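## Task

Take the water bottle that sits behind the front row on the second shelf of the supply shelving (counting the lowest shelf as first) and put it standing upright in the cart's top tray. Every other item on that shelf must finish on the shelf, upright and not on top of one another. Release the bottle and back the robot away afterwards. The bottle must not topple or finish leaning, or the task fails. Anything held in place only by the robot at the end does not count.

## Robot and tools

ROBOT. A Hello Robot Stretch 3 with one arm: a two-wheel base (0.33 m long, 0.34 m wide) that cannot drive sideways, a lift on a mast, and a telescoping arm pointing to the robot's RIGHT, ending in a wrist (yaw, pitch, roll) and a gripper. To move the gripper forward or back you drive the base. On-the-spot turns pivot 0.05 m behind the front edge; with the arm in and wrist folded the turning circle has radius 0.28 m, but an unfolded level gripper reaches past it. Cameras: head_camera and nav_camera (both aimed by head_pan_rad and head_tilt_rad) and wrist_camera on the gripper.

FRAMES. Base frame: origin on the floor between the drive wheels, x forward, y left, z up. hand_pose is reported in it, at the fingertip closing point. Odometry frame is the base frame at the scene's start; heading is positive to the left, -3.142 to 3.142.

execute_actions takes {"actions": [...]}, run in order; an empty list just returns the current state and images. Each action may hold "robot" (a command), "steps" (1 to 450 control steps at 30 per second, default 1) and "until" (only with steps; ends the action early once every listed condition holds). An action with only steps just waits. Any invalid field or out-of-range number rejects the entire call and nothing runs.

A command may contain:
- base: exactly one of translate_m (metres, relative offset from where the base is when the command begins, forward positive, magnitude up to 1) or rotate_rad (radians, relative turn, left/counter-clockwise positive, magnitude up to 3.2).
- joints: absolute targets, each a single number, named individually; unnamed joints keep their previous goal. lift_m 0 to 1.1 (arm height); arm_m 0 to 0.52 (extension); wrist_yaw_rad -1.345 to 4.42 (0 along the arm, positive swings toward the front, 3.0 folded over the base); wrist_pitch_rad -1.57 to 0.451 (0 level, negative tips the fingers down); wrist_roll_rad -2.911 to 2.911 (0 fingers side by side); gripper_m -0.089 to 0.179 (wider is higher; real gap is 0.007 m less near closed, 0.025 m less wide open, zero below 0.007); head_pan_rad -3.953 to 1.73 (0 forward, positive left, -1.57 looks along the arm); head_tilt_rad -1.53 to 0.419 (negative down).
- contact_limits: {"arm_m": effort %} from 1 to 100; the arm stops once its motor effort hits that level. Lower is gentler, too low stops immediately; it lasts until the next arm_m command.
Base and joint motions start together and keep going across later actions and thinking time. Instead of one command, robot may be a list of up to 8 commands and {"pause_s": s} waits (s at most 15), executed in sequence; each starts when the previous one ended "done" (gripper or base "off_target" also continue). {"robot": {"stop": true}} brakes everything and clears the queue. A new command overrides at once and discards the rest of an older queue.

UNTIL. {"robot": {"status": "ended"}} waits until nothing is moving and no queue runs. You can also test fields such as lift_m, lift_m_goal, lift_m_status, base_status, translate_m, rotate_rad, x, y, heading, refusals, queue, queue_left, with a word for statuses or [op, value] with op in =, !=, <, <=, >, >=. Don't wait on exact equality of a reading. {"any": {"status": "ended"}} fires when the first motion or queue finishes.

RESULTS. Each result is a snapshot with one image per camera. base_status shows progress as (moved of goal). joint_goals, joint_status (moving, done, off_target, contact_stop, time_out, stopped, not_commanded, torque_fault), measured_speeds, refusals/queue/queue_left. Lines starting "refused:", "dropped:" or "replaced:" explain rejected goals, cut-off queues or how a prior motion ended. robot.on_its_own appears when the robot changed a goal itself, a joint is slack or servo-off, a motor rests outside its normal effort, or base_tilt has shifted 3 degrees or more. lidar_m: 12 distances in 30-degree sectors, first straight ahead then counter-clockwise, in a plane 0.17 m up; blind to clear objects. wrist_depth_mm and head_depth_mm: 7x7 grids of median depth. motor_effort in % with peak in brackets; readings carry fixed bias and noise. base_tilt in degrees, forward and right positive.

zoom_image: {"camera": one of head_camera, nav_camera, wrist_camera, "region": [x0, y0, x1, y1]} in pixels of that camera's latest image, origin top-left, at most 504 by 504.

finished_scene: {"scene": n} with the current scene's number; irreversible, reports success and gives the next task. Let every motion end before calling it.

PRACTICE. Base runs fast (0.30 m/s, 1.9 rad/s) only with lift_m under 0.30, arm_m under 0.03 and wrist_yaw_rad over 2.54; otherwise 0.10 m/s and 0.63 rad/s. Grip by commanding gripper_m below the object's width; release by going at least 0.02 above the touch value. Status does not prove a hold; check images. Fold or unfold the wrist only with lift_m 0.32 to 0.95, pitch -0.4, roll near 0; with yaw below -0.4 keep pitch at -0.5 or lower. The simulation keeps running while you think.

AVOID. Arm pushes against rigid things above about 0.45 m gripper height, repeated pushes after a contact_stop, and driving while holding or hooked on something fixed can tip the robot; if base_tilt leans, free the gripper, reverse the last move in small steps, lower lift_m to about 0.2 if needed. Stopped lift or arm goes slack until recommanded. Long hard wrist loads cut the servo for 10 s. Don't drop, slam or knock objects; occasional external nudges may move loose items.

Each tool is called after "Call:" by a JSON object that holds its "op" and its "data", one argument or row to a line.

## Session

Call:
{"op": "execute_actions", "data": {
  "actions": []
}}

Scene clock: 0.00 s.
robot.base_odometry: x=+0.000 y=+0.000 heading=+0.000 (m, m, rad; robot's odometry frame)
robot.turned_by_wheels: +0.000 (rad since the last result)
robot.turned_by_imu: +0.000 (rad since the last result)
robot.base_tilt: forward=+0.6 right=-0.4 (deg)
robot.lidar_m: 1.51 1.72 1.92 1.77 2.29 1.94 1.51 1.80 1.95 2.18 2.21 1.61
robot.head_depth_mm: 1940 2030 2002 2009 2005 2009 2003 / 1946 2010 1976 1990 1970 1850 1793 / 1916 1973 1948 1963 1935 1846 1782 / 1883 1925 1900 1919 1909 1819 1800 / 1874 1891 1881 1906 1874 1876 1887 / 1839 1853 1854 1872 1867 1855 1865 / 1833 1846 1822 1826 1816 1822 1822
robot.base_status: not_commanded
robot.joint_positions: lift_m=+0.536 arm_m=-0.001 wrist_yaw_rad=+3.006 wrist_pitch_rad=-0.528 wrist_roll_rad=-0.003 gripper_m=+0.037 head_pan_rad=-0.011 head_tilt_rad=-0.005
robot.joint_goals: lift_m=+0.536 arm_m=-0.001 wrist_yaw_rad=+3.006 wrist_pitch_rad=-0.528 wrist_roll_rad=-0.003 gripper_m=+0.037 head_pan_rad=-0.011 head_tilt_rad=-0.005
robot.joint_status: lift_m=not_commanded arm_m=not_commanded wrist_yaw_rad=not_commanded wrist_pitch_rad=not_commanded wrist_roll_rad=not_commanded gripper_m=not_commanded head_pan_rad=not_commanded head_tilt_rad=not_commanded
robot.measured_speeds: translate_m=+0.000 rotate_rad=+0.000 lift_m=+0.000 arm_m=+0.000 wrist_yaw_rad=+0.000 wrist_pitch_rad=+0.000 wrist_roll_rad=+0.000 head_pan_rad=+0.000 head_tilt_rad=+0.000
robot: refusals=0 queue=idle queue_left=0
robot.motor_effort: left_wheel=+0 right_wheel=+0 lift_m=+41 arm_m=+0 wrist_yaw_rad=+0 wrist_pitch_rad=+6 wrist_roll_rad=+0 gripper_m=+0 head_pan_rad=+2 head_tilt_rad=+2 (%)
robot.hand_pose: x=+0.0071 y=+0.0629 z=+0.5246 quat_wxyz=(+0.230, +0.692, +0.138, +0.670) (m; robot's base frame)
robot.wrist_depth_mm: - - - - - - - / - - - - - - - / - - - - - - - / - - - - - - - / 907 909 - 883 915 895 901 / 772 755 - 765 - 756 774 / 676 652 - 663 655 665 675
pictures: head_camera (sideways: a quarter turn clockwise sets it upright), nav_camera (sideways: a quarter turn counterclockwise sets it upright), wrist_camera
Images, in order (width x height): head_camera 896x504, nav_camera 672x504, wrist_camera 644x364.

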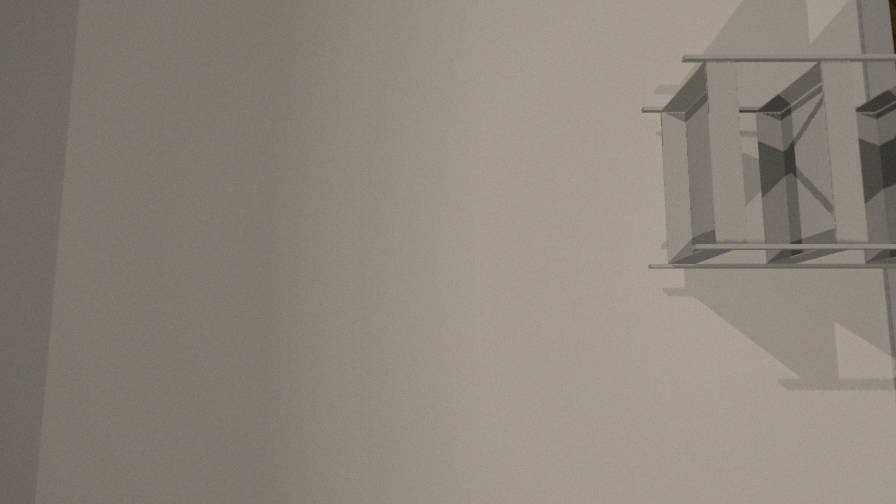

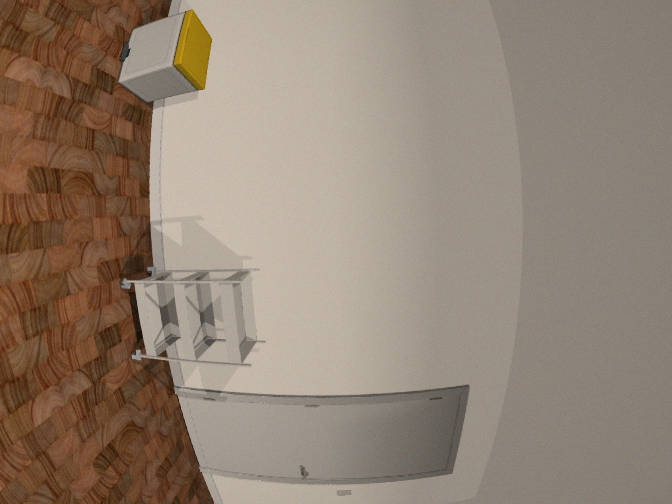

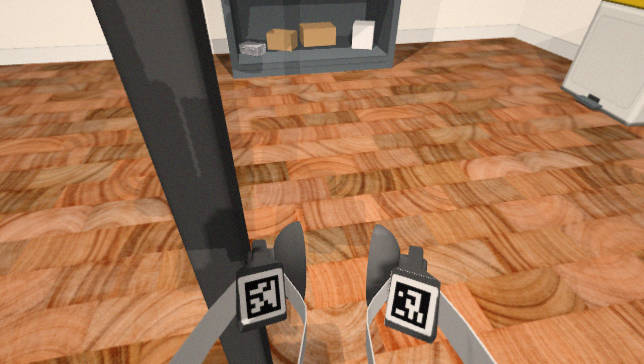

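Call:
{"op": "execute_actions", "data": {
  "actions": [
    {"robot":{"joints":{"head_pan_rad":1.45,"head_tilt_rad":-0.4,"lift_m":0.27}},"steps":450,"until":{"robot":{"status":"ended"}}}
  ]
}}

Scene clock: 3.27 s.
robot.base_odometry: x=+0.000 y=+0.000 heading=+0.000 (m, m, rad; robot's odometry frame)
robot.turned_by_wheels: +0.000 (rad since the last result)
robot.turned_by_imu: +0.001 (rad since the last result)
robot.base_tilt: forward=+0.7 right=-0.3 (deg)
robot.lidar_m: 1.51 1.73 1.93 1.77 2.29 1.94 1.51 1.80 1.95 2.18 2.20 1.61
robot.head_depth_mm: 2180 2325 2529 2739 2362 1790 1448 / 2104 2268 2446 2654 2371 1801 1446 / 1738 1893 2004 2217 2203 1779 1432 / 1931 2141 2250 2141 2214 1774 1432 / 1908 2093 2235 2317 2222 1776 1421 / 1848 2017 2157 1913 2191 1772 1423 / 1819 1952 1967 2004 2107 1763 1429
robot.base_status: not_commanded
robot.joint_positions: lift_m=+0.271 arm_m=-0.001 wrist_yaw_rad=+3.006 wrist_pitch_rad=-0.528 wrist_roll_rad=-0.003 gripper_m=+0.037 head_pan_rad=+1.443 head_tilt_rad=-0.395
robot.joint_goals: lift_m=+0.270 arm_m=-0.001 wrist_yaw_rad=+3.006 wrist_pitch_rad=-0.528 wrist_roll_rad=-0.003 gripper_m=+0.037 head_pan_rad=+1.450 head_tilt_rad=-0.400
robot.joint_status: lift_m=done arm_m=not_commanded wrist_yaw_rad=not_commanded wrist_pitch_rad=not_commanded wrist_roll_rad=not_commanded gripper_m=not_commanded head_pan_rad=done head_tilt_rad=done
robot.measured_speeds: translate_m=+0.000 rotate_rad=+0.000 lift_m=+0.000 arm_m=+0.000 wrist_yaw_rad=+0.000 wrist_pitch_rad=+0.000 wrist_roll_rad=+0.000 head_pan_rad=+0.000 head_tilt_rad=+0.000
robot: refusals=0 queue=done queue_left=0
robot.motor_effort: left_wheel=+0(0) right_wheel=+1(0) lift_m=+18(42) arm_m=+0(0) wrist_yaw_rad=+0(0) wrist_pitch_rad=+6(6) wrist_roll_rad=+0(0) gripper_m=+0(0) head_pan_rad=+4(48) head_tilt_rad=-1(22) (%)
robot.hand_pose: x=+0.0071 y=+0.0629 z=+0.2594 quat_wxyz=(+0.230, +0.692, +0.138, +0.670) (m; robot's base frame)
robot.wrist_depth_mm: - - - - - - - / - - - - - - - / 793 804 810 808 813 811 813 / 629 646 642 639 649 638 637 / 528 536 - 554 547 539 539 / 467 - - - - 457 457 / - - - - 391 395 398
pictures: head_camera (sideways: a quarter turn clockwise sets it upright), nav_camera (sideways: a quarter turn counterclockwise sets it upright), wrist_camera
Images, in order (width x height): head_camera 896x504, nav_camera 672x504, wrist_camera 644x364.

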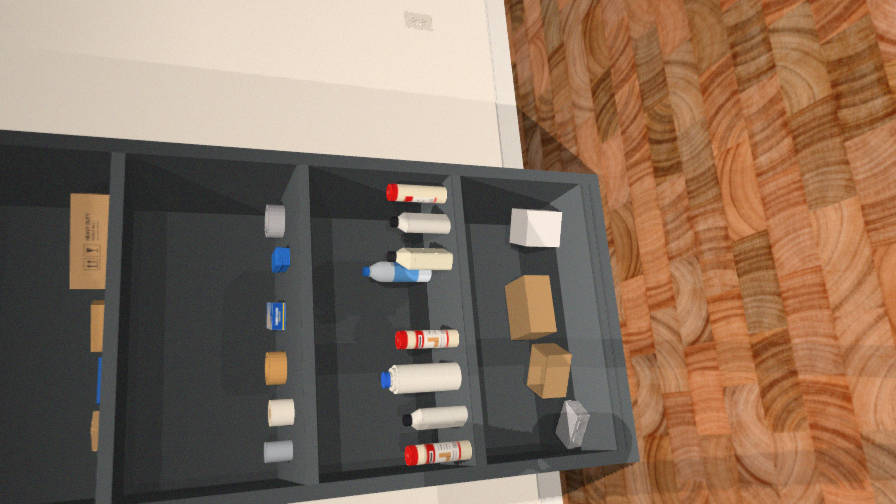

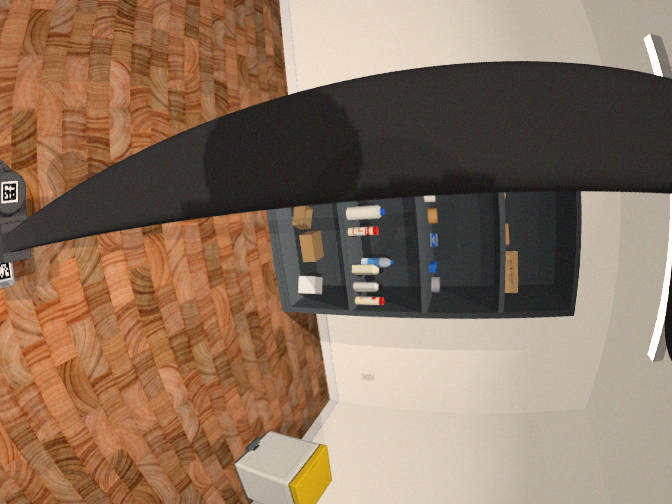

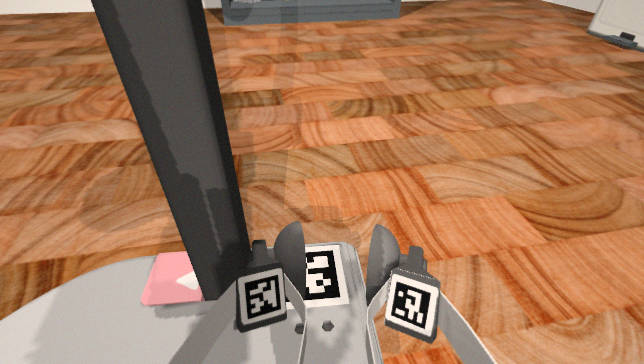

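Call:
{"op": "execute_actions", "data": {
  "actions": [
    {"robot":[{"base":{"rotate_rad":1.56}},{"base":{"translate_m":1.0},"joints":{"head_pan_rad":-1.57,"head_tilt_rad":-0.75}},{"base":{"translate_m":0.15}},{"base":{"rotate_rad":1.45}},{"joints":{"lift_m":0.55,"wrist_pitch_rad":-0.4}},{"joints":{"wrist_yaw_rad":0}},{"joints":{"wrist_pitch_rad":0}}],"steps":450,"until":{"robot":{"status":"ended"}}},
    {"steps":450,"until":{"robot":{"status":"ended"}}}
  ]
}}

Scene clock: 21.87 s.
robot.base_odometry: x=+0.013 y=+1.150 heading=+3.010 (m, m, rad; robot's odometry frame)
robot.turned_by_wheels: +3.010 (rad since the last result)
robot.turned_by_imu: +3.004 (rad since the last result)
robot.base_tilt: forward=+0.6 right=-0.4 (deg)
robot.lidar_m: 1.95 1.79 1.93 3.29 3.29 1.94 1.35 1.36 0.88 0.90 0.67 1.31
robot.head_depth_mm: 954 786 1102 1047 1263 1362 1194 / 996 779 1290 1037 1402 1342 1184 / 979 768 1233 1096 1419 1332 1179 / 942 767 1257 1125 1390 1300 - / 939 758 1215 1082 1308 1291 1170 / 900 752 1172 904 969 1257 1172 / 900 698 1135 1107 924 1246 1166
robot.base_status: done (rotate_rad +1.4498 of +1.4500)
robot.joint_positions: lift_m=+0.549 arm_m=-0.001 wrist_yaw_rad=+0.002 wrist_pitch_rad=-0.027 wrist_roll_rad=-0.003 gripper_m=+0.037 head_pan_rad=-1.563 head_tilt_rad=-0.742
robot.joint_goals: lift_m=+0.550 arm_m=-0.001 wrist_yaw_rad=+0.000 wrist_pitch_rad=+0.000 wrist_roll_rad=-0.003 gripper_m=+0.037 head_pan_rad=-1.570 head_tilt_rad=-0.750
robot.joint_status: lift_m=done arm_m=not_commanded wrist_yaw_rad=done wrist_pitch_rad=done wrist_roll_rad=not_commanded gripper_m=not_commanded head_pan_rad=done head_tilt_rad=done
robot.measured_speeds: translate_m=+0.000 rotate_rad=+0.000 lift_m=+0.000 arm_m=+0.000 wrist_yaw_rad=+0.000 wrist_pitch_rad=+0.000 wrist_roll_rad=+0.000 head_pan_rad=+0.000 head_tilt_rad=+0.000
robot: refusals=0 queue=done queue_left=0
robot.motor_effort: left_wheel=-3(7) right_wheel=+3(9) lift_m=+57(64) arm_m=+0(0) wrist_yaw_rad=-2(3) wrist_pitch_rad=+12(14) wrist_roll_rad=+0(0) gripper_m=+0(0) head_pan_rad=-3(46) head_tilt_rad=-3(20) (%)
robot.hand_pose: x=-0.0210 y=-0.4000 z=+0.6570 quat_wxyz=(+0.708, +0.011, -0.706, -0.009) (m; robot's base frame)
robot.wrist_depth_mm: 521 738 774 777 744 677 520 / 520 748 808 863 907 717 524 / 525 783 784 874 900 706 543 / 462 417 452 890 679 559 540 / 435 428 458 598 570 545 549 / 378 397 422 465 - 658 595 / 499 832 934 900 988 677 -
pictures: head_camera (sideways: a quarter turn clockwise sets it upright), nav_camera (sideways: a quarter turn counterclockwise sets it upright), wrist_camera
Images, in order (width x height): head_camera 896x504, nav_camera 672x504, wrist_camera 644x364.

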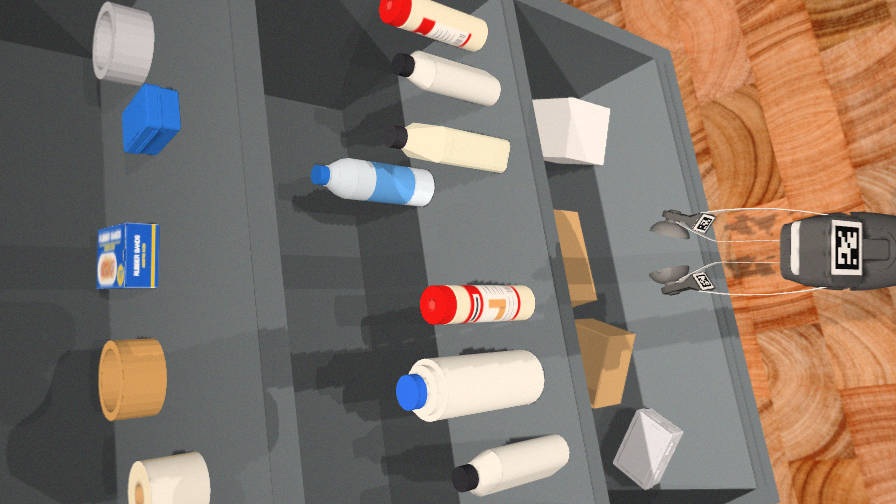

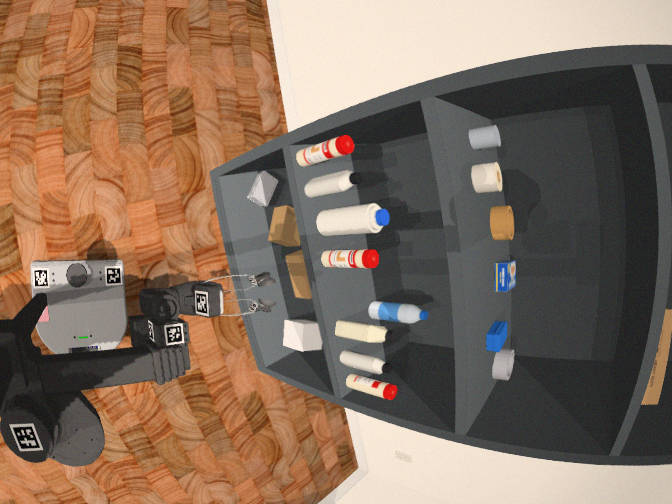

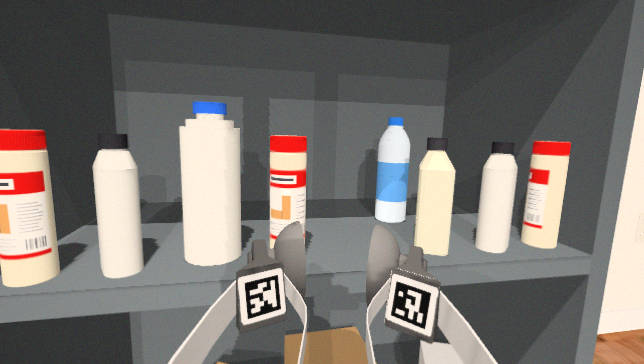

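Call:
{"op": "execute_actions", "data": {
  "actions": [
    {"robot":[{"base":{"rotate_rad":-0.4},"joints":{"lift_m":0.66,"wrist_pitch_rad":-0.3}},{"base":{"translate_m":0.248}},{"joints":{"arm_m":0.2}}],"steps":450,"until":{"robot":{"status":"ended"}}}
  ]
}}

Scene clock: 30.33 s.
robot.base_odometry: x=-0.201 y=+1.276 heading=+2.610 (m, m, rad; robot's odometry frame)
robot.turned_by_wheels: -0.400 (rad since the last result)
robot.turned_by_imu: -0.396 (rad since the last result)
robot.base_tilt: forward=+0.7 right=-0.3 (deg)
robot.lidar_m: 1.24 1.75 1.69 1.84 3.43 2.50 2.15 1.56 0.94 0.82 0.48 0.98
robot.head_depth_mm: 834 851 1005 1841 1606 1360 1203 / 909 820 1084 1100 1398 - - / 977 771 1242 1034 1407 1302 1183 / 1010 766 1031 1103 - 1285 1177 / 951 758 631 1124 920 1274 1171 / 884 750 597 1118 858 1233 1143 / 838 704 551 1097 808 834 1107
robot.base_status: done (translate_m +0.2480 of +0.2480)
robot.joint_positions: lift_m=+0.659 arm_m=+0.200 wrist_yaw_rad=+0.001 wrist_pitch_rad=-0.315 wrist_roll_rad=-0.003 gripper_m=+0.037 head_pan_rad=-1.563 head_tilt_rad=-0.742
robot.joint_goals: lift_m=+0.660 arm_m=+0.200 wrist_yaw_rad=+0.000 wrist_pitch_rad=-0.300 wrist_roll_rad=-0.003 gripper_m=+0.037 head_pan_rad=-1.570 head_tilt_rad=-0.750
robot.joint_status: lift_m=done arm_m=done wrist_yaw_rad=done wrist_pitch_rad=done wrist_roll_rad=not_commanded gripper_m=not_commanded head_pan_rad=done head_tilt_rad=done
robot.measured_speeds: translate_m=+0.000 rotate_rad=+0.000 lift_m=+0.000 arm_m=+0.000 wrist_yaw_rad=+0.000 wrist_pitch_rad=+0.000 wrist_roll_rad=+0.000 head_pan_rad=+0.000 head_tilt_rad=+0.000
robot: refusals=0 queue=done queue_left=0
robot.motor_effort: left_wheel=+2(6) right_wheel=-2(4) lift_m=+58(58) arm_m=+3(6) wrist_yaw_rad=-1(1) wrist_pitch_rad=+7(13) wrist_roll_rad=+0(0) gripper_m=+0(0) head_pan_rad=-4(3) head_tilt_rad=-3(4) (%)
robot.hand_pose: x=-0.0214 y=-0.5809 z=+0.6958 quat_wxyz=(+0.700, +0.112, -0.697, -0.111) (m; robot's base frame)
robot.wrist_depth_mm: 429 485 549 647 603 489 404 / 449 508 586 677 650 501 434 / 478 528 619 689 616 430 462 / 480 540 543 541 341 453 - / 182 441 207 464 368 451 - / 183 358 216 369 - 544 - / 183 300 252 312 335 651 969
pictures: head_camera (sideways: a quarter turn clockwise sets it upright), nav_camera (sideways: a quarter turn counterclockwise sets it upright), wrist_camera
Images, in order (width x height): head_camera 896x504, nav_camera 672x504, wrist_camera 644x364.

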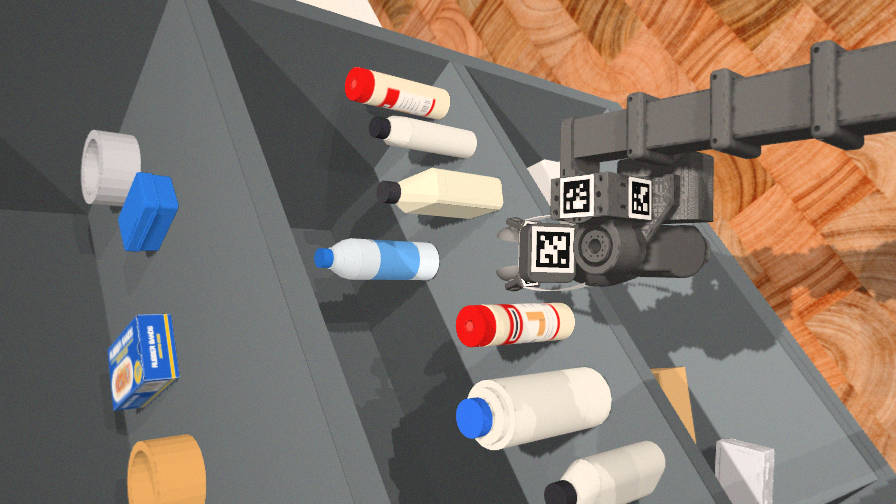

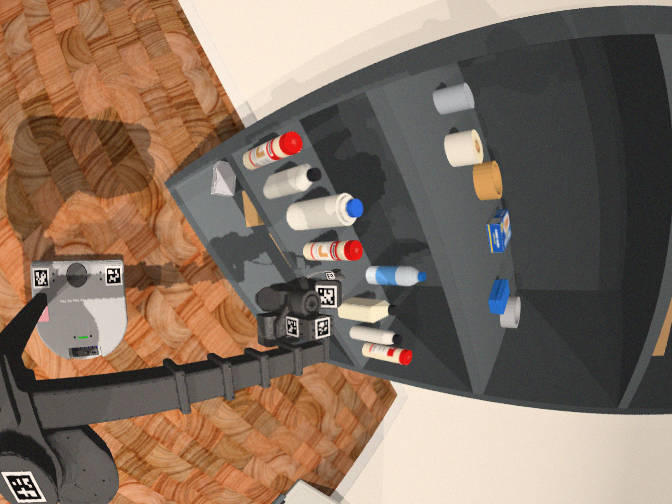

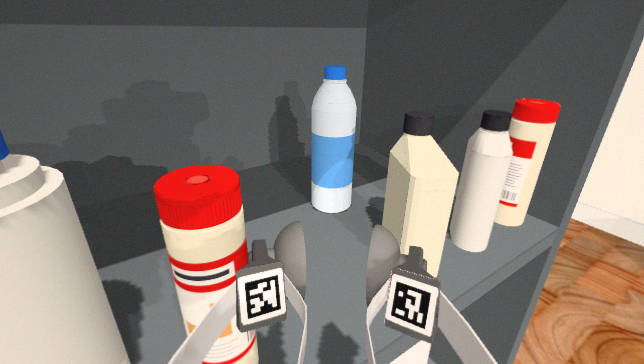

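Call:
{"op": "execute_actions", "data": {
  "actions": [
    {"robot":[{"joints":{"arm_m":0.37,"lift_m":0.63}},{"joints":{"gripper_m":0.095}}],"steps":450,"until":{"robot":{"status":"ended"}}}
  ]
}}

Scene clock: 34.03 s.
robot.base_odometry: x=-0.201 y=+1.276 heading=+2.610 (m, m, rad; robot's odometry frame)
robot.turned_by_wheels: +0.000 (rad since the last result)
robot.turned_by_imu: +0.001 (rad since the last result)
robot.base_tilt: forward=+0.6 right=-0.3 (deg)
robot.lidar_m: 1.24 1.75 1.68 1.85 3.45 2.51 2.15 1.56 0.94 0.82 0.48 0.98
robot.head_depth_mm: 832 851 1002 1825 1616 1360 1184 / 911 819 1081 1106 1406 1395 - / 973 773 1242 1045 1428 1322 1176 / 1014 765 1029 1169 1389 1289 1178 / 947 758 630 1118 913 1264 1180 / 880 751 598 1115 861 1242 1142 / 836 704 551 1092 809 835 1107
robot.base_status: done (translate_m +0.2480 of +0.2480)
robot.joint_positions: lift_m=+0.631 arm_m=+0.370 wrist_yaw_rad=+0.000 wrist_pitch_rad=-0.315 wrist_roll_rad=-0.003 gripper_m=+0.095 head_pan_rad=-1.563 head_tilt_rad=-0.742
robot.joint_goals: lift_m=+0.630 arm_m=+0.370 wrist_yaw_rad=+0.000 wrist_pitch_rad=-0.300 wrist_roll_rad=-0.003 gripper_m=+0.095 head_pan_rad=-1.570 head_tilt_rad=-0.750
robot.joint_status: lift_m=done arm_m=done wrist_yaw_rad=done wrist_pitch_rad=done wrist_roll_rad=not_commanded gripper_m=done head_pan_rad=done head_tilt_rad=done
robot.measured_speeds: translate_m=+0.000 rotate_rad=+0.000 lift_m=+0.000 arm_m=+0.000 wrist_yaw_rad=+0.000 wrist_pitch_rad=+0.000 wrist_roll_rad=+0.000 head_pan_rad=+0.000 head_tilt_rad=+0.000
robot: refusals=0 queue=done queue_left=0
robot.motor_effort: left_wheel=+2(2) right_wheel=-2(2) lift_m=+17(59) arm_m=+3(5) wrist_yaw_rad=+0(1) wrist_pitch_rad=+7(7) wrist_roll_rad=+0(0) gripper_m=+1(92) head_pan_rad=-4(3) head_tilt_rad=-2(3) (%)
robot.hand_pose: x=-0.0214 y=-0.7508 z=+0.6670 quat_wxyz=(+0.700, +0.112, -0.697, -0.111) (m; robot's base frame)
robot.wrist_depth_mm: 330 371 432 505 490 390 326 / 346 390 450 480 514 407 331 / 362 410 478 290 554 393 328 / 376 433 496 315 525 196 221 / 389 411 432 340 403 176 223 / 330 331 331 332 334 164 241 / 275 274 275 280 262 186 273
pictures: head_camera (sideways: a quarter turn clockwise sets it upright), nav_camera (sideways: a quarter turn counterclockwise sets it upright), wrist_camera
Images, in order (width x height): head_camera 896x504, nav_camera 672x504, wrist_camera 644x364.

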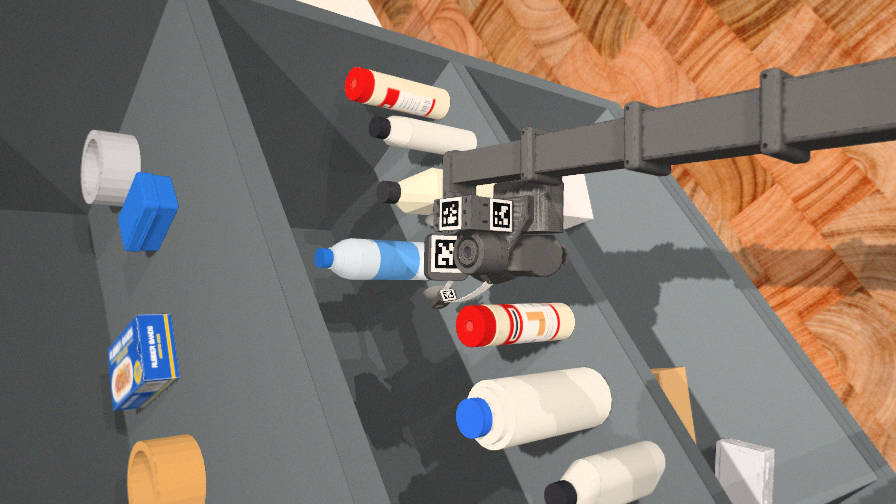

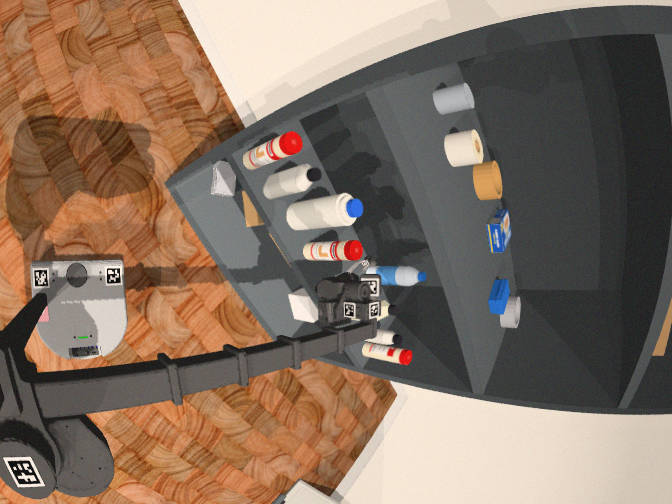

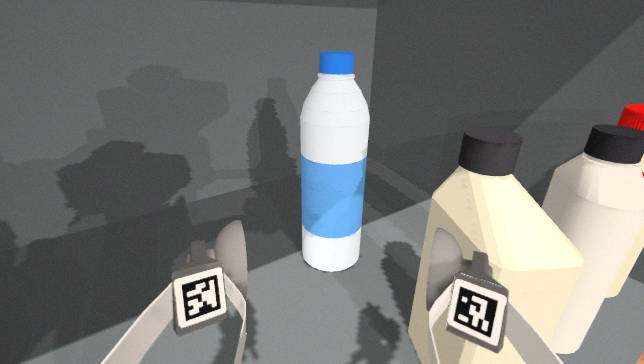

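Call:
{"op": "execute_actions", "data": {
  "actions": [
    {"robot":[{"joints":{"gripper_m":0.055}},{"joints":{"wrist_pitch_rad":-0.1}},{"joints":{"arm_m":0.45}},{"joints":{"gripper_m":0.08}}],"steps":450,"until":{"robot":{"status":"ended"}}}
  ]
}}

Scene clock: 38.53 s.
robot.base_odometry: x=-0.201 y=+1.276 heading=+2.610 (m, m, rad; robot's odometry frame)
robot.turned_by_wheels: +0.000 (rad since the last result)
robot.turned_by_imu: +0.001 (rad since the last result)
robot.base_tilt: forward=+0.6 right=-0.3 (deg)
robot.lidar_m: 1.24 1.75 1.68 1.85 3.45 2.51 2.16 1.56 0.94 0.82 0.48 0.98
robot.head_depth_mm: 831 859 1004 1822 1607 1375 1186 / 908 822 1077 1101 1401 1384 - / 971 773 1247 - 1417 1327 1178 / 1005 762 1024 - 1002 1299 1174 / 955 757 628 1117 907 1265 1167 / 881 750 598 1115 856 1227 1141 / 835 705 552 1090 809 832 1109
robot.base_status: done (translate_m +0.2480 of +0.2480)
robot.joint_positions: lift_m=+0.631 arm_m=+0.450 wrist_yaw_rad=+0.000 wrist_pitch_rad=-0.126 wrist_roll_rad=-0.003 gripper_m=+0.080 head_pan_rad=-1.563 head_tilt_rad=-0.742
robot.joint_goals: lift_m=+0.630 arm_m=+0.450 wrist_yaw_rad=+0.000 wrist_pitch_rad=-0.100 wrist_roll_rad=-0.003 gripper_m=+0.080 head_pan_rad=-1.570 head_tilt_rad=-0.750
robot.joint_status: lift_m=done arm_m=done wrist_yaw_rad=done wrist_pitch_rad=done wrist_roll_rad=not_commanded gripper_m=done head_pan_rad=done head_tilt_rad=done
robot.measured_speeds: translate_m=+0.000 rotate_rad=+0.000 lift_m=+0.000 arm_m=+0.000 wrist_yaw_rad=+0.000 wrist_pitch_rad=+0.000 wrist_roll_rad=+0.000 head_pan_rad=+0.000 head_tilt_rad=+0.000
robot: refusals=0 queue=done queue_left=0
robot.motor_effort: left_wheel=+2(2) right_wheel=-2(1) lift_m=+18(17) arm_m=+3(1) wrist_yaw_rad=-1(1) wrist_pitch_rad=+12(11) wrist_roll_rad=+0(0) gripper_m=+0(94) head_pan_rad=-3(3) head_tilt_rad=-2(3) (%)
robot.hand_pose: x=-0.0213 y=-0.8459 z=+0.7133 quat_wxyz=(+0.707, +0.045, -0.704, -0.045) (m; robot's base frame)
robot.wrist_depth_mm: 288 322 372 440 444 353 293 / 296 332 386 454 461 359 297 / 307 344 394 476 474 366 302 / 311 354 415 236 480 376 306 / 322 366 420 220 498 380 311 / 331 379 - 227 467 381 301 / 335 356 353 238 363 132 123
pictures: head_camera (sideways: a quarter turn clockwise sets it upright), nav_camera (sideways: a quarter turn counterclockwise sets it upright), wrist_camera
Images, in order (width x height): head_camera 896x504, nav_camera 672x504, wrist_camera 644x364.

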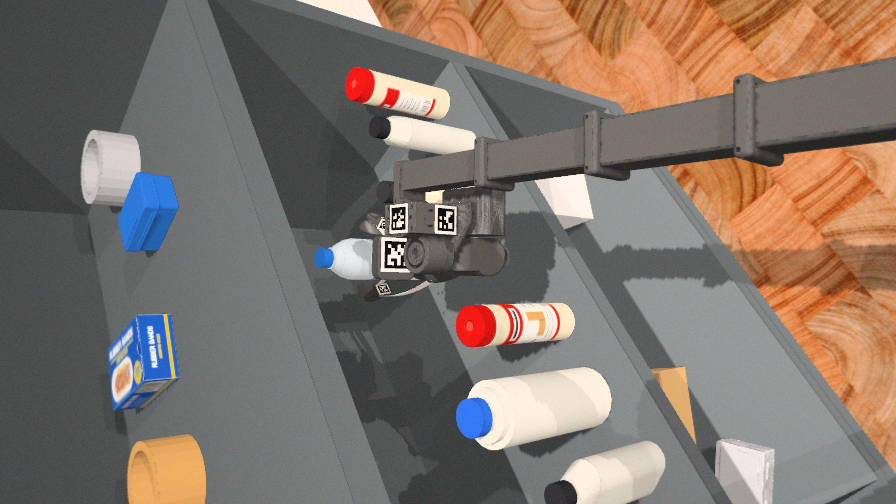

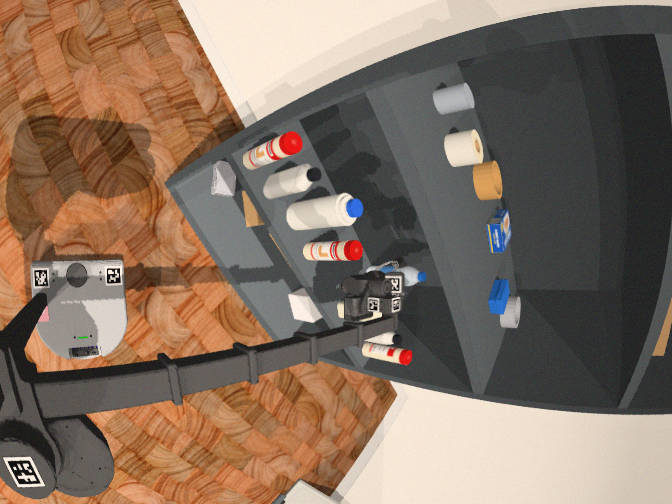

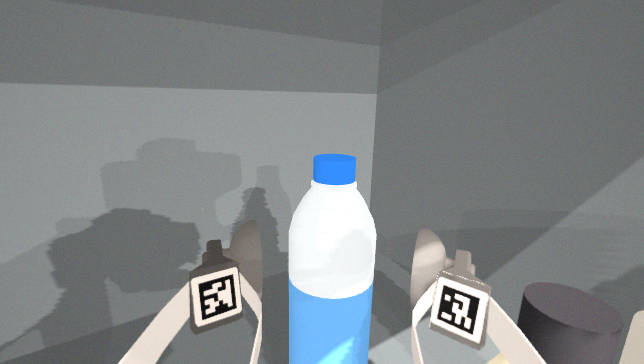

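Call:
{"op": "execute_actions", "data": {
  "actions": [
    {"robot":[{"joints":{"gripper_m":0.05}},{"joints":{"arm_m":0.0}},{"base":{"rotate_rad":0.6}},{"base":{"translate_m":-0.15}},{"base":{"rotate_rad":-0.6}},{"base":{"translate_m":0.128}},{"joints":{"arm_m":0.38}},{"joints":{"gripper_m":0.085}}],"steps":450,"until":{"robot":{"status":"ended"}}},
    {"steps":450,"until":{"robot":{"status":"ended"}}},
    {"robot":{"joints":{"arm_m":0.455}},"steps":450,"until":{"robot":{"status":"ended"}}}
  ]
}}

Scene clock: 59.30 s.
robot.base_odometry: x=-0.162 y=+1.351 heading=+2.610 (m, m, rad; robot's odometry frame)
robot.turned_by_wheels: +0.000 (rad since the last result)
robot.turned_by_imu: +0.004 (rad since the last result)
robot.base_tilt: forward=+0.7 right=-0.3 (deg)
robot.lidar_m: 1.15 1.79 1.76 1.91 3.51 2.46 2.11 1.52 0.87 0.74 0.50 0.42
robot.head_depth_mm: 782 788 927 1070 1570 1365 1190 / 856 780 1024 1010 1288 1388 - / 928 736 640 - 964 1305 1192 / 946 745 586 1063 929 1268 1176 / 877 723 558 1121 853 1210 1146 / 825 715 555 1077 756 808 1106 / 774 675 552 1019 873 750 1080
robot.base_status: done (translate_m +0.1280 of +0.1280)
robot.joint_positions: lift_m=+0.631 arm_m=+0.455 wrist_yaw_rad=+0.000 wrist_pitch_rad=-0.125 wrist_roll_rad=-0.003 gripper_m=+0.085 head_pan_rad=-1.563 head_tilt_rad=-0.742
robot.joint_goals: lift_m=+0.630 arm_m=+0.455 wrist_yaw_rad=+0.000 wrist_pitch_rad=-0.100 wrist_roll_rad=-0.003 gripper_m=+0.085 head_pan_rad=-1.570 head_tilt_rad=-0.750
robot.joint_status: lift_m=done arm_m=done wrist_yaw_rad=done wrist_pitch_rad=done wrist_roll_rad=not_commanded gripper_m=done head_pan_rad=done head_tilt_rad=done
robot.measured_speeds: translate_m=+0.000 rotate_rad=+0.000 lift_m=+0.000 arm_m=+0.000 wrist_yaw_rad=+0.000 wrist_pitch_rad=+0.000 wrist_roll_rad=+0.000 head_pan_rad=+0.000 head_tilt_rad=+0.000
robot: refusals=0 queue=done queue_left=0
robot.motor_effort: left_wheel=+2(7) right_wheel=-2(6) lift_m=+17(17) arm_m=+2(1) wrist_yaw_rad=+0(0) wrist_pitch_rad=+11(12) wrist_roll_rad=+0(0) gripper_m=+0(91) head_pan_rad=-4(3) head_tilt_rad=-3(1) (%)
robot.hand_pose: x=-0.0214 y=-0.8509 z=+0.7135 quat_wxyz=(+0.707, +0.045, -0.704, -0.044) (m; robot's base frame)
robot.wrist_depth_mm: 237 261 302 355 388 306 254 / 241 270 311 370 397 313 256 / 250 278 326 391 409 319 261 / 256 287 339 386 416 323 266 / 263 297 343 137 424 332 270 / 271 302 - 133 141 325 275 / 281 310 344 128 141 332 278
pictures: head_camera (sideways: a quarter turn clockwise sets it upright), nav_camera (sideways: a quarter turn counterclockwise sets it upright), wrist_camera
Images, in order (width x height): head_camera 896x504, nav_camera 672x504, wrist_camera 644x364.

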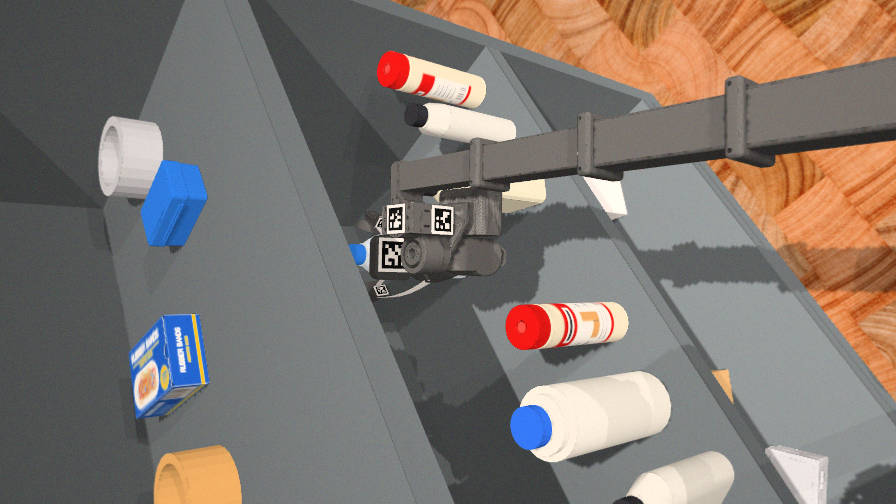

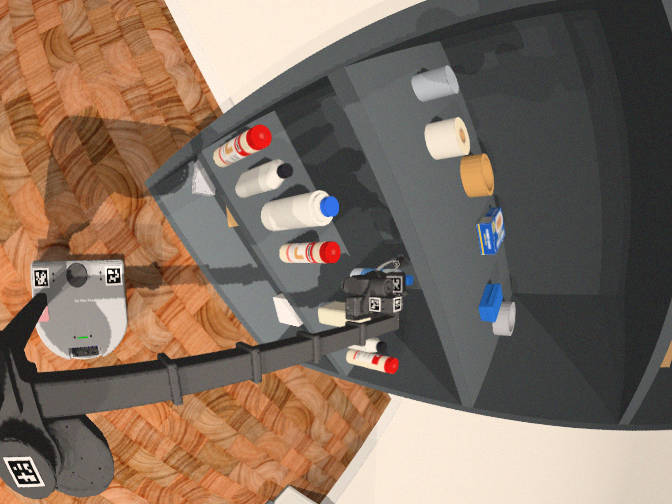

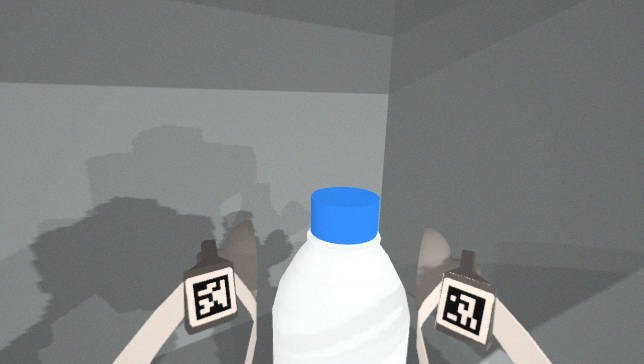

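Call:
{"op": "execute_actions", "data": {
  "actions": [
    {"robot":[{"base":{"translate_m":-0.005},"joints":{"wrist_pitch_rad":-0.25,"arm_m":0.47,"lift_m":0.61}},{"joints":{"gripper_m":-0.01}},{"joints":{"lift_m":0.64}}],"steps":450,"until":{"robot":{"status":"ended"}}}
  ]
}}

Scene clock: 62.63 s.
robot.base_odometry: x=-0.158 y=+1.348 heading=+2.610 (m, m, rad; robot's odometry frame)
robot.turned_by_wheels: +0.000 (rad since the last result)
robot.turned_by_imu: +0.001 (rad since the last result)
robot.base_tilt: forward=+0.7 right=-0.3 (deg)
robot.lidar_m: 1.15 1.80 1.76 1.91 3.52 2.45 2.10 1.51 0.87 0.72 0.53 0.42
robot.head_depth_mm: 776 788 925 1066 1571 1367 1187 / 851 781 1018 1010 1275 1381 - / 930 734 875 - 963 1305 1176 / 948 745 604 1060 956 1268 1172 / 885 721 559 1114 840 1217 1152 / 828 715 554 1080 757 814 1111 / 777 678 552 1017 876 751 1082
robot.base_status: done (translate_m -0.0050 of -0.0050)
robot.joint_positions: lift_m=+0.639 arm_m=+0.470 wrist_yaw_rad=+0.002 wrist_pitch_rad=-0.310 wrist_roll_rad=-0.003 gripper_m=-0.005 head_pan_rad=-1.563 head_tilt_rad=-0.742
robot.joint_goals: lift_m=+0.640 arm_m=+0.470 wrist_yaw_rad=+0.000 wrist_pitch_rad=-0.250 wrist_roll_rad=-0.003 gripper_m=-0.006 head_pan_rad=-1.570 head_tilt_rad=-0.750
robot.joint_status: lift_m=done arm_m=done wrist_yaw_rad=done wrist_pitch_rad=done wrist_roll_rad=not_commanded gripper_m=done head_pan_rad=done head_tilt_rad=done
robot.measured_speeds: translate_m=+0.000 rotate_rad=+0.000 lift_m=+0.000 arm_m=+0.000 wrist_yaw_rad=+0.000 wrist_pitch_rad=+0.000 wrist_roll_rad=+0.000 head_pan_rad=+0.000 head_tilt_rad=+0.000
robot: refusals=0 queue=done queue_left=0
robot.motor_effort: left_wheel=+2(3) right_wheel=-2(7) lift_m=+63(66) arm_m=+2(4) wrist_yaw_rad=-1(3) wrist_pitch_rad=+28(28) wrist_roll_rad=+0(0) gripper_m=-30(100) head_pan_rad=-3(4) head_tilt_rad=-2(4) (%)
robot.hand_pose: x=-0.0211 y=-0.8515 z=+0.6769 quat_wxyz=(+0.700, +0.110, -0.697, -0.109) (m; robot's base frame)
robot.wrist_depth_mm: 224 250 288 336 368 292 237 / 235 264 303 108 365 299 247 / 245 274 323 103 372 313 252 / 258 291 337 101 366 322 262 / 271 306 346 100 110 334 270 / 284 317 318 105 109 331 277 / 283 286 276 114 133 291 279
pictures: head_camera (sideways: a quarter turn clockwise sets it upright), nav_camera (sideways: a quarter turn counterclockwise sets it upright), wrist_camera
Images, in order (width x height): head_camera 896x504, nav_camera 672x504, wrist_camera 644x364.

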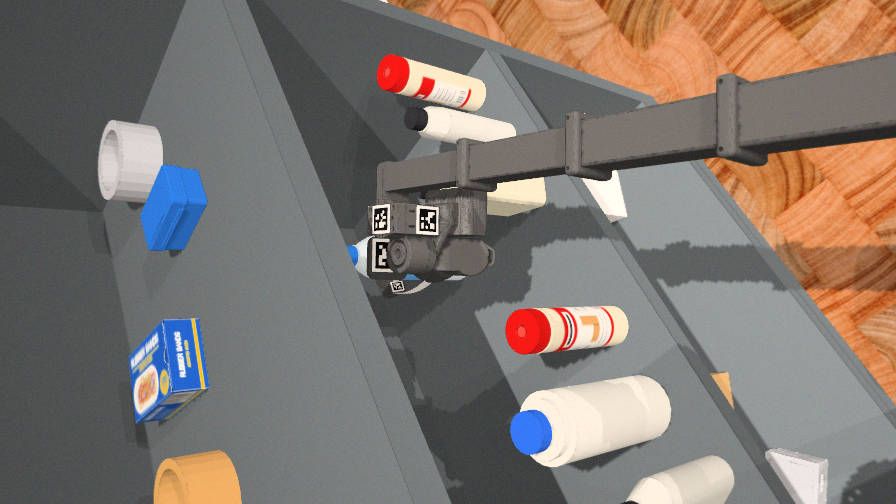

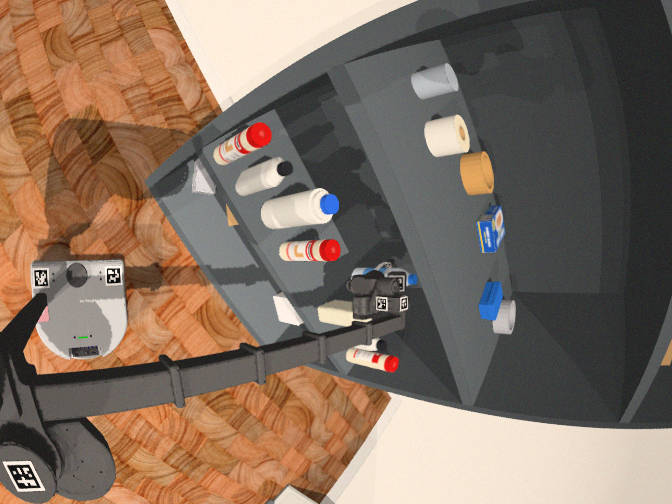

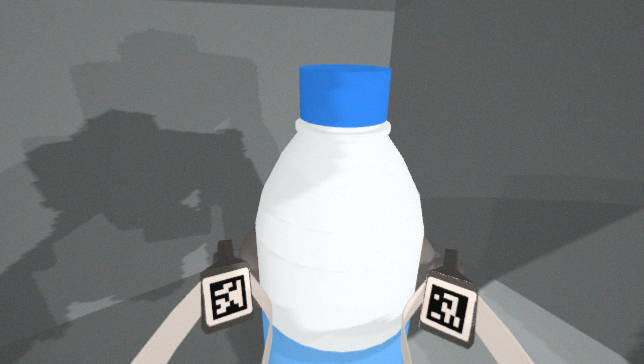

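Call:
{"op": "execute_actions", "data": {
  "actions": [
    {"robot":[{"base":{"translate_m":0.02},"joints":{"wrist_pitch_rad":-0.12,"lift_m":0.65}},{"joints":{"arm_m":0.28}}],"steps":450,"until":{"robot":{"status":"ended"}}}
  ]
}}

Scene clock: 63.93 s.
robot.base_odometry: x=-0.175 y=+1.358 heading=+2.610 (m, m, rad; robot's odometry frame)
robot.turned_by_wheels: +0.000 (rad since the last result)
robot.turned_by_imu: +0.000 (rad since the last result)
robot.base_tilt: forward=+0.7 right=-0.3 (deg)
robot.lidar_m: 1.14 1.78 1.75 1.88 3.52 2.47 2.11 1.53 0.87 0.63 0.41 0.41
robot.head_depth_mm: 793 786 939 1042 1583 1362 1191 / 868 777 1034 1044 1266 - - / 943 735 636 - 969 1307 1180 / 928 760 584 1057 929 1265 1174 / 869 718 558 1114 858 1188 1141 / 812 719 553 1053 716 803 1104 / 765 658 551 490 893 739 1071
robot.base_status: done (translate_m +0.0200 of +0.0200)
robot.joint_positions: lift_m=+0.649 arm_m=+0.470 wrist_yaw_rad=+0.001 wrist_pitch_rad=-0.194 wrist_roll_rad=-0.003 gripper_m=+0.002 head_pan_rad=-1.563 head_tilt_rad=-0.742
robot.joint_goals: lift_m=+0.650 arm_m=+0.470 wrist_yaw_rad=+0.000 wrist_pitch_rad=-0.120 wrist_roll_rad=-0.003 gripper_m=+0.001 head_pan_rad=-1.570 head_tilt_rad=-0.750
robot.joint_status: lift_m=done arm_m=done wrist_yaw_rad=done wrist_pitch_rad=off_target wrist_roll_rad=not_commanded gripper_m=done head_pan_rad=done head_tilt_rad=done
robot.measured_speeds: translate_m=+0.000 rotate_rad=+0.000 lift_m=+0.000 arm_m=+0.000 wrist_yaw_rad=+0.000 wrist_pitch_rad=+0.000 wrist_roll_rad=+0.000 head_pan_rad=+0.000 head_tilt_rad=+0.000
robot: refusals=0 queue=dropped queue_left=0
robot.on_its_own: gripper_m is held at +0.001, not at your -0.010, by its stall guard, which is still easing; wrist_pitch_rad is at rest, and its effort (+34) is outside its rest range (-20 to +32)
robot.motor_effort: left_wheel=+1(5) right_wheel=-2(4) lift_m=+63(67) arm_m=+2(1) wrist_yaw_rad=-1(2) wrist_pitch_rad=+34(41) wrist_roll_rad=+0(0) gripper_m=-26(30) head_pan_rad=-4(4) head_tilt_rad=-4(4) (%)
robot.hand_pose: x=-0.0213 y=-0.8616 z=+0.7149 quat_wxyz=(+0.705, +0.069, -0.702, -0.068) (m; robot's base frame)
robot.wrist_depth_mm: 219 241 278 326 375 307 252 / 224 252 291 108 374 313 259 / 233 261 303 103 386 325 263 / 240 269 313 101 376 332 270 / 252 282 316 100 110 339 275 / 259 294 318 105 109 345 282 / 271 301 335 114 133 332 291
pictures: head_camera (sideways: a quarter turn clockwise sets it upright), nav_camera (sideways: a quarter turn counterclockwise sets it upright), wrist_camera
dropped: robot: command 0 of its queue: wrist_pitch_rad: off_target
Images, in order (width x height): head_camera 896x504, nav_camera 672x504, wrist_camera 644x364.

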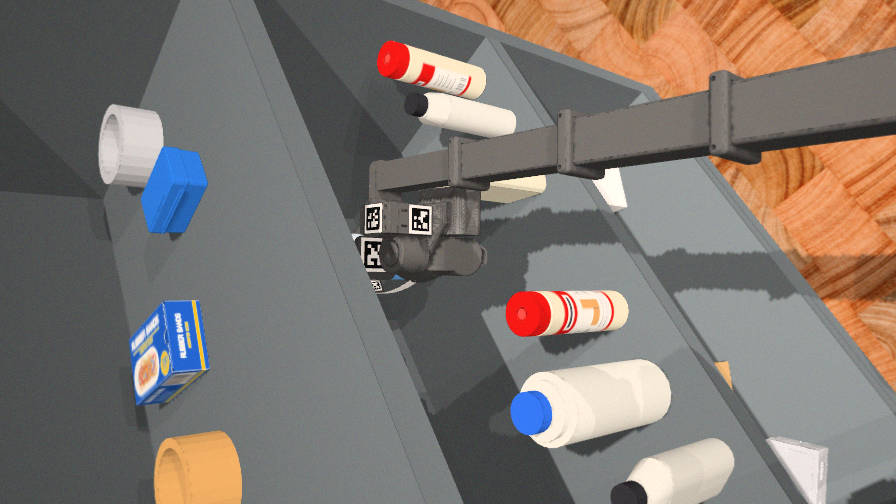

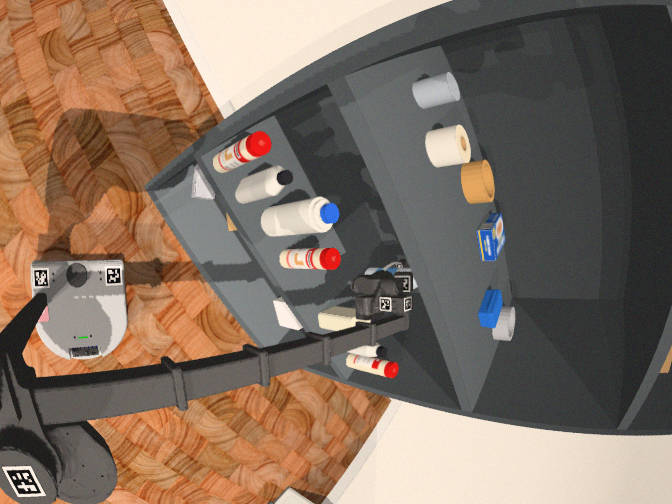

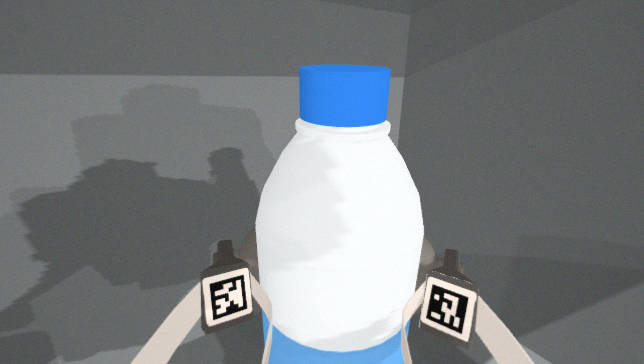

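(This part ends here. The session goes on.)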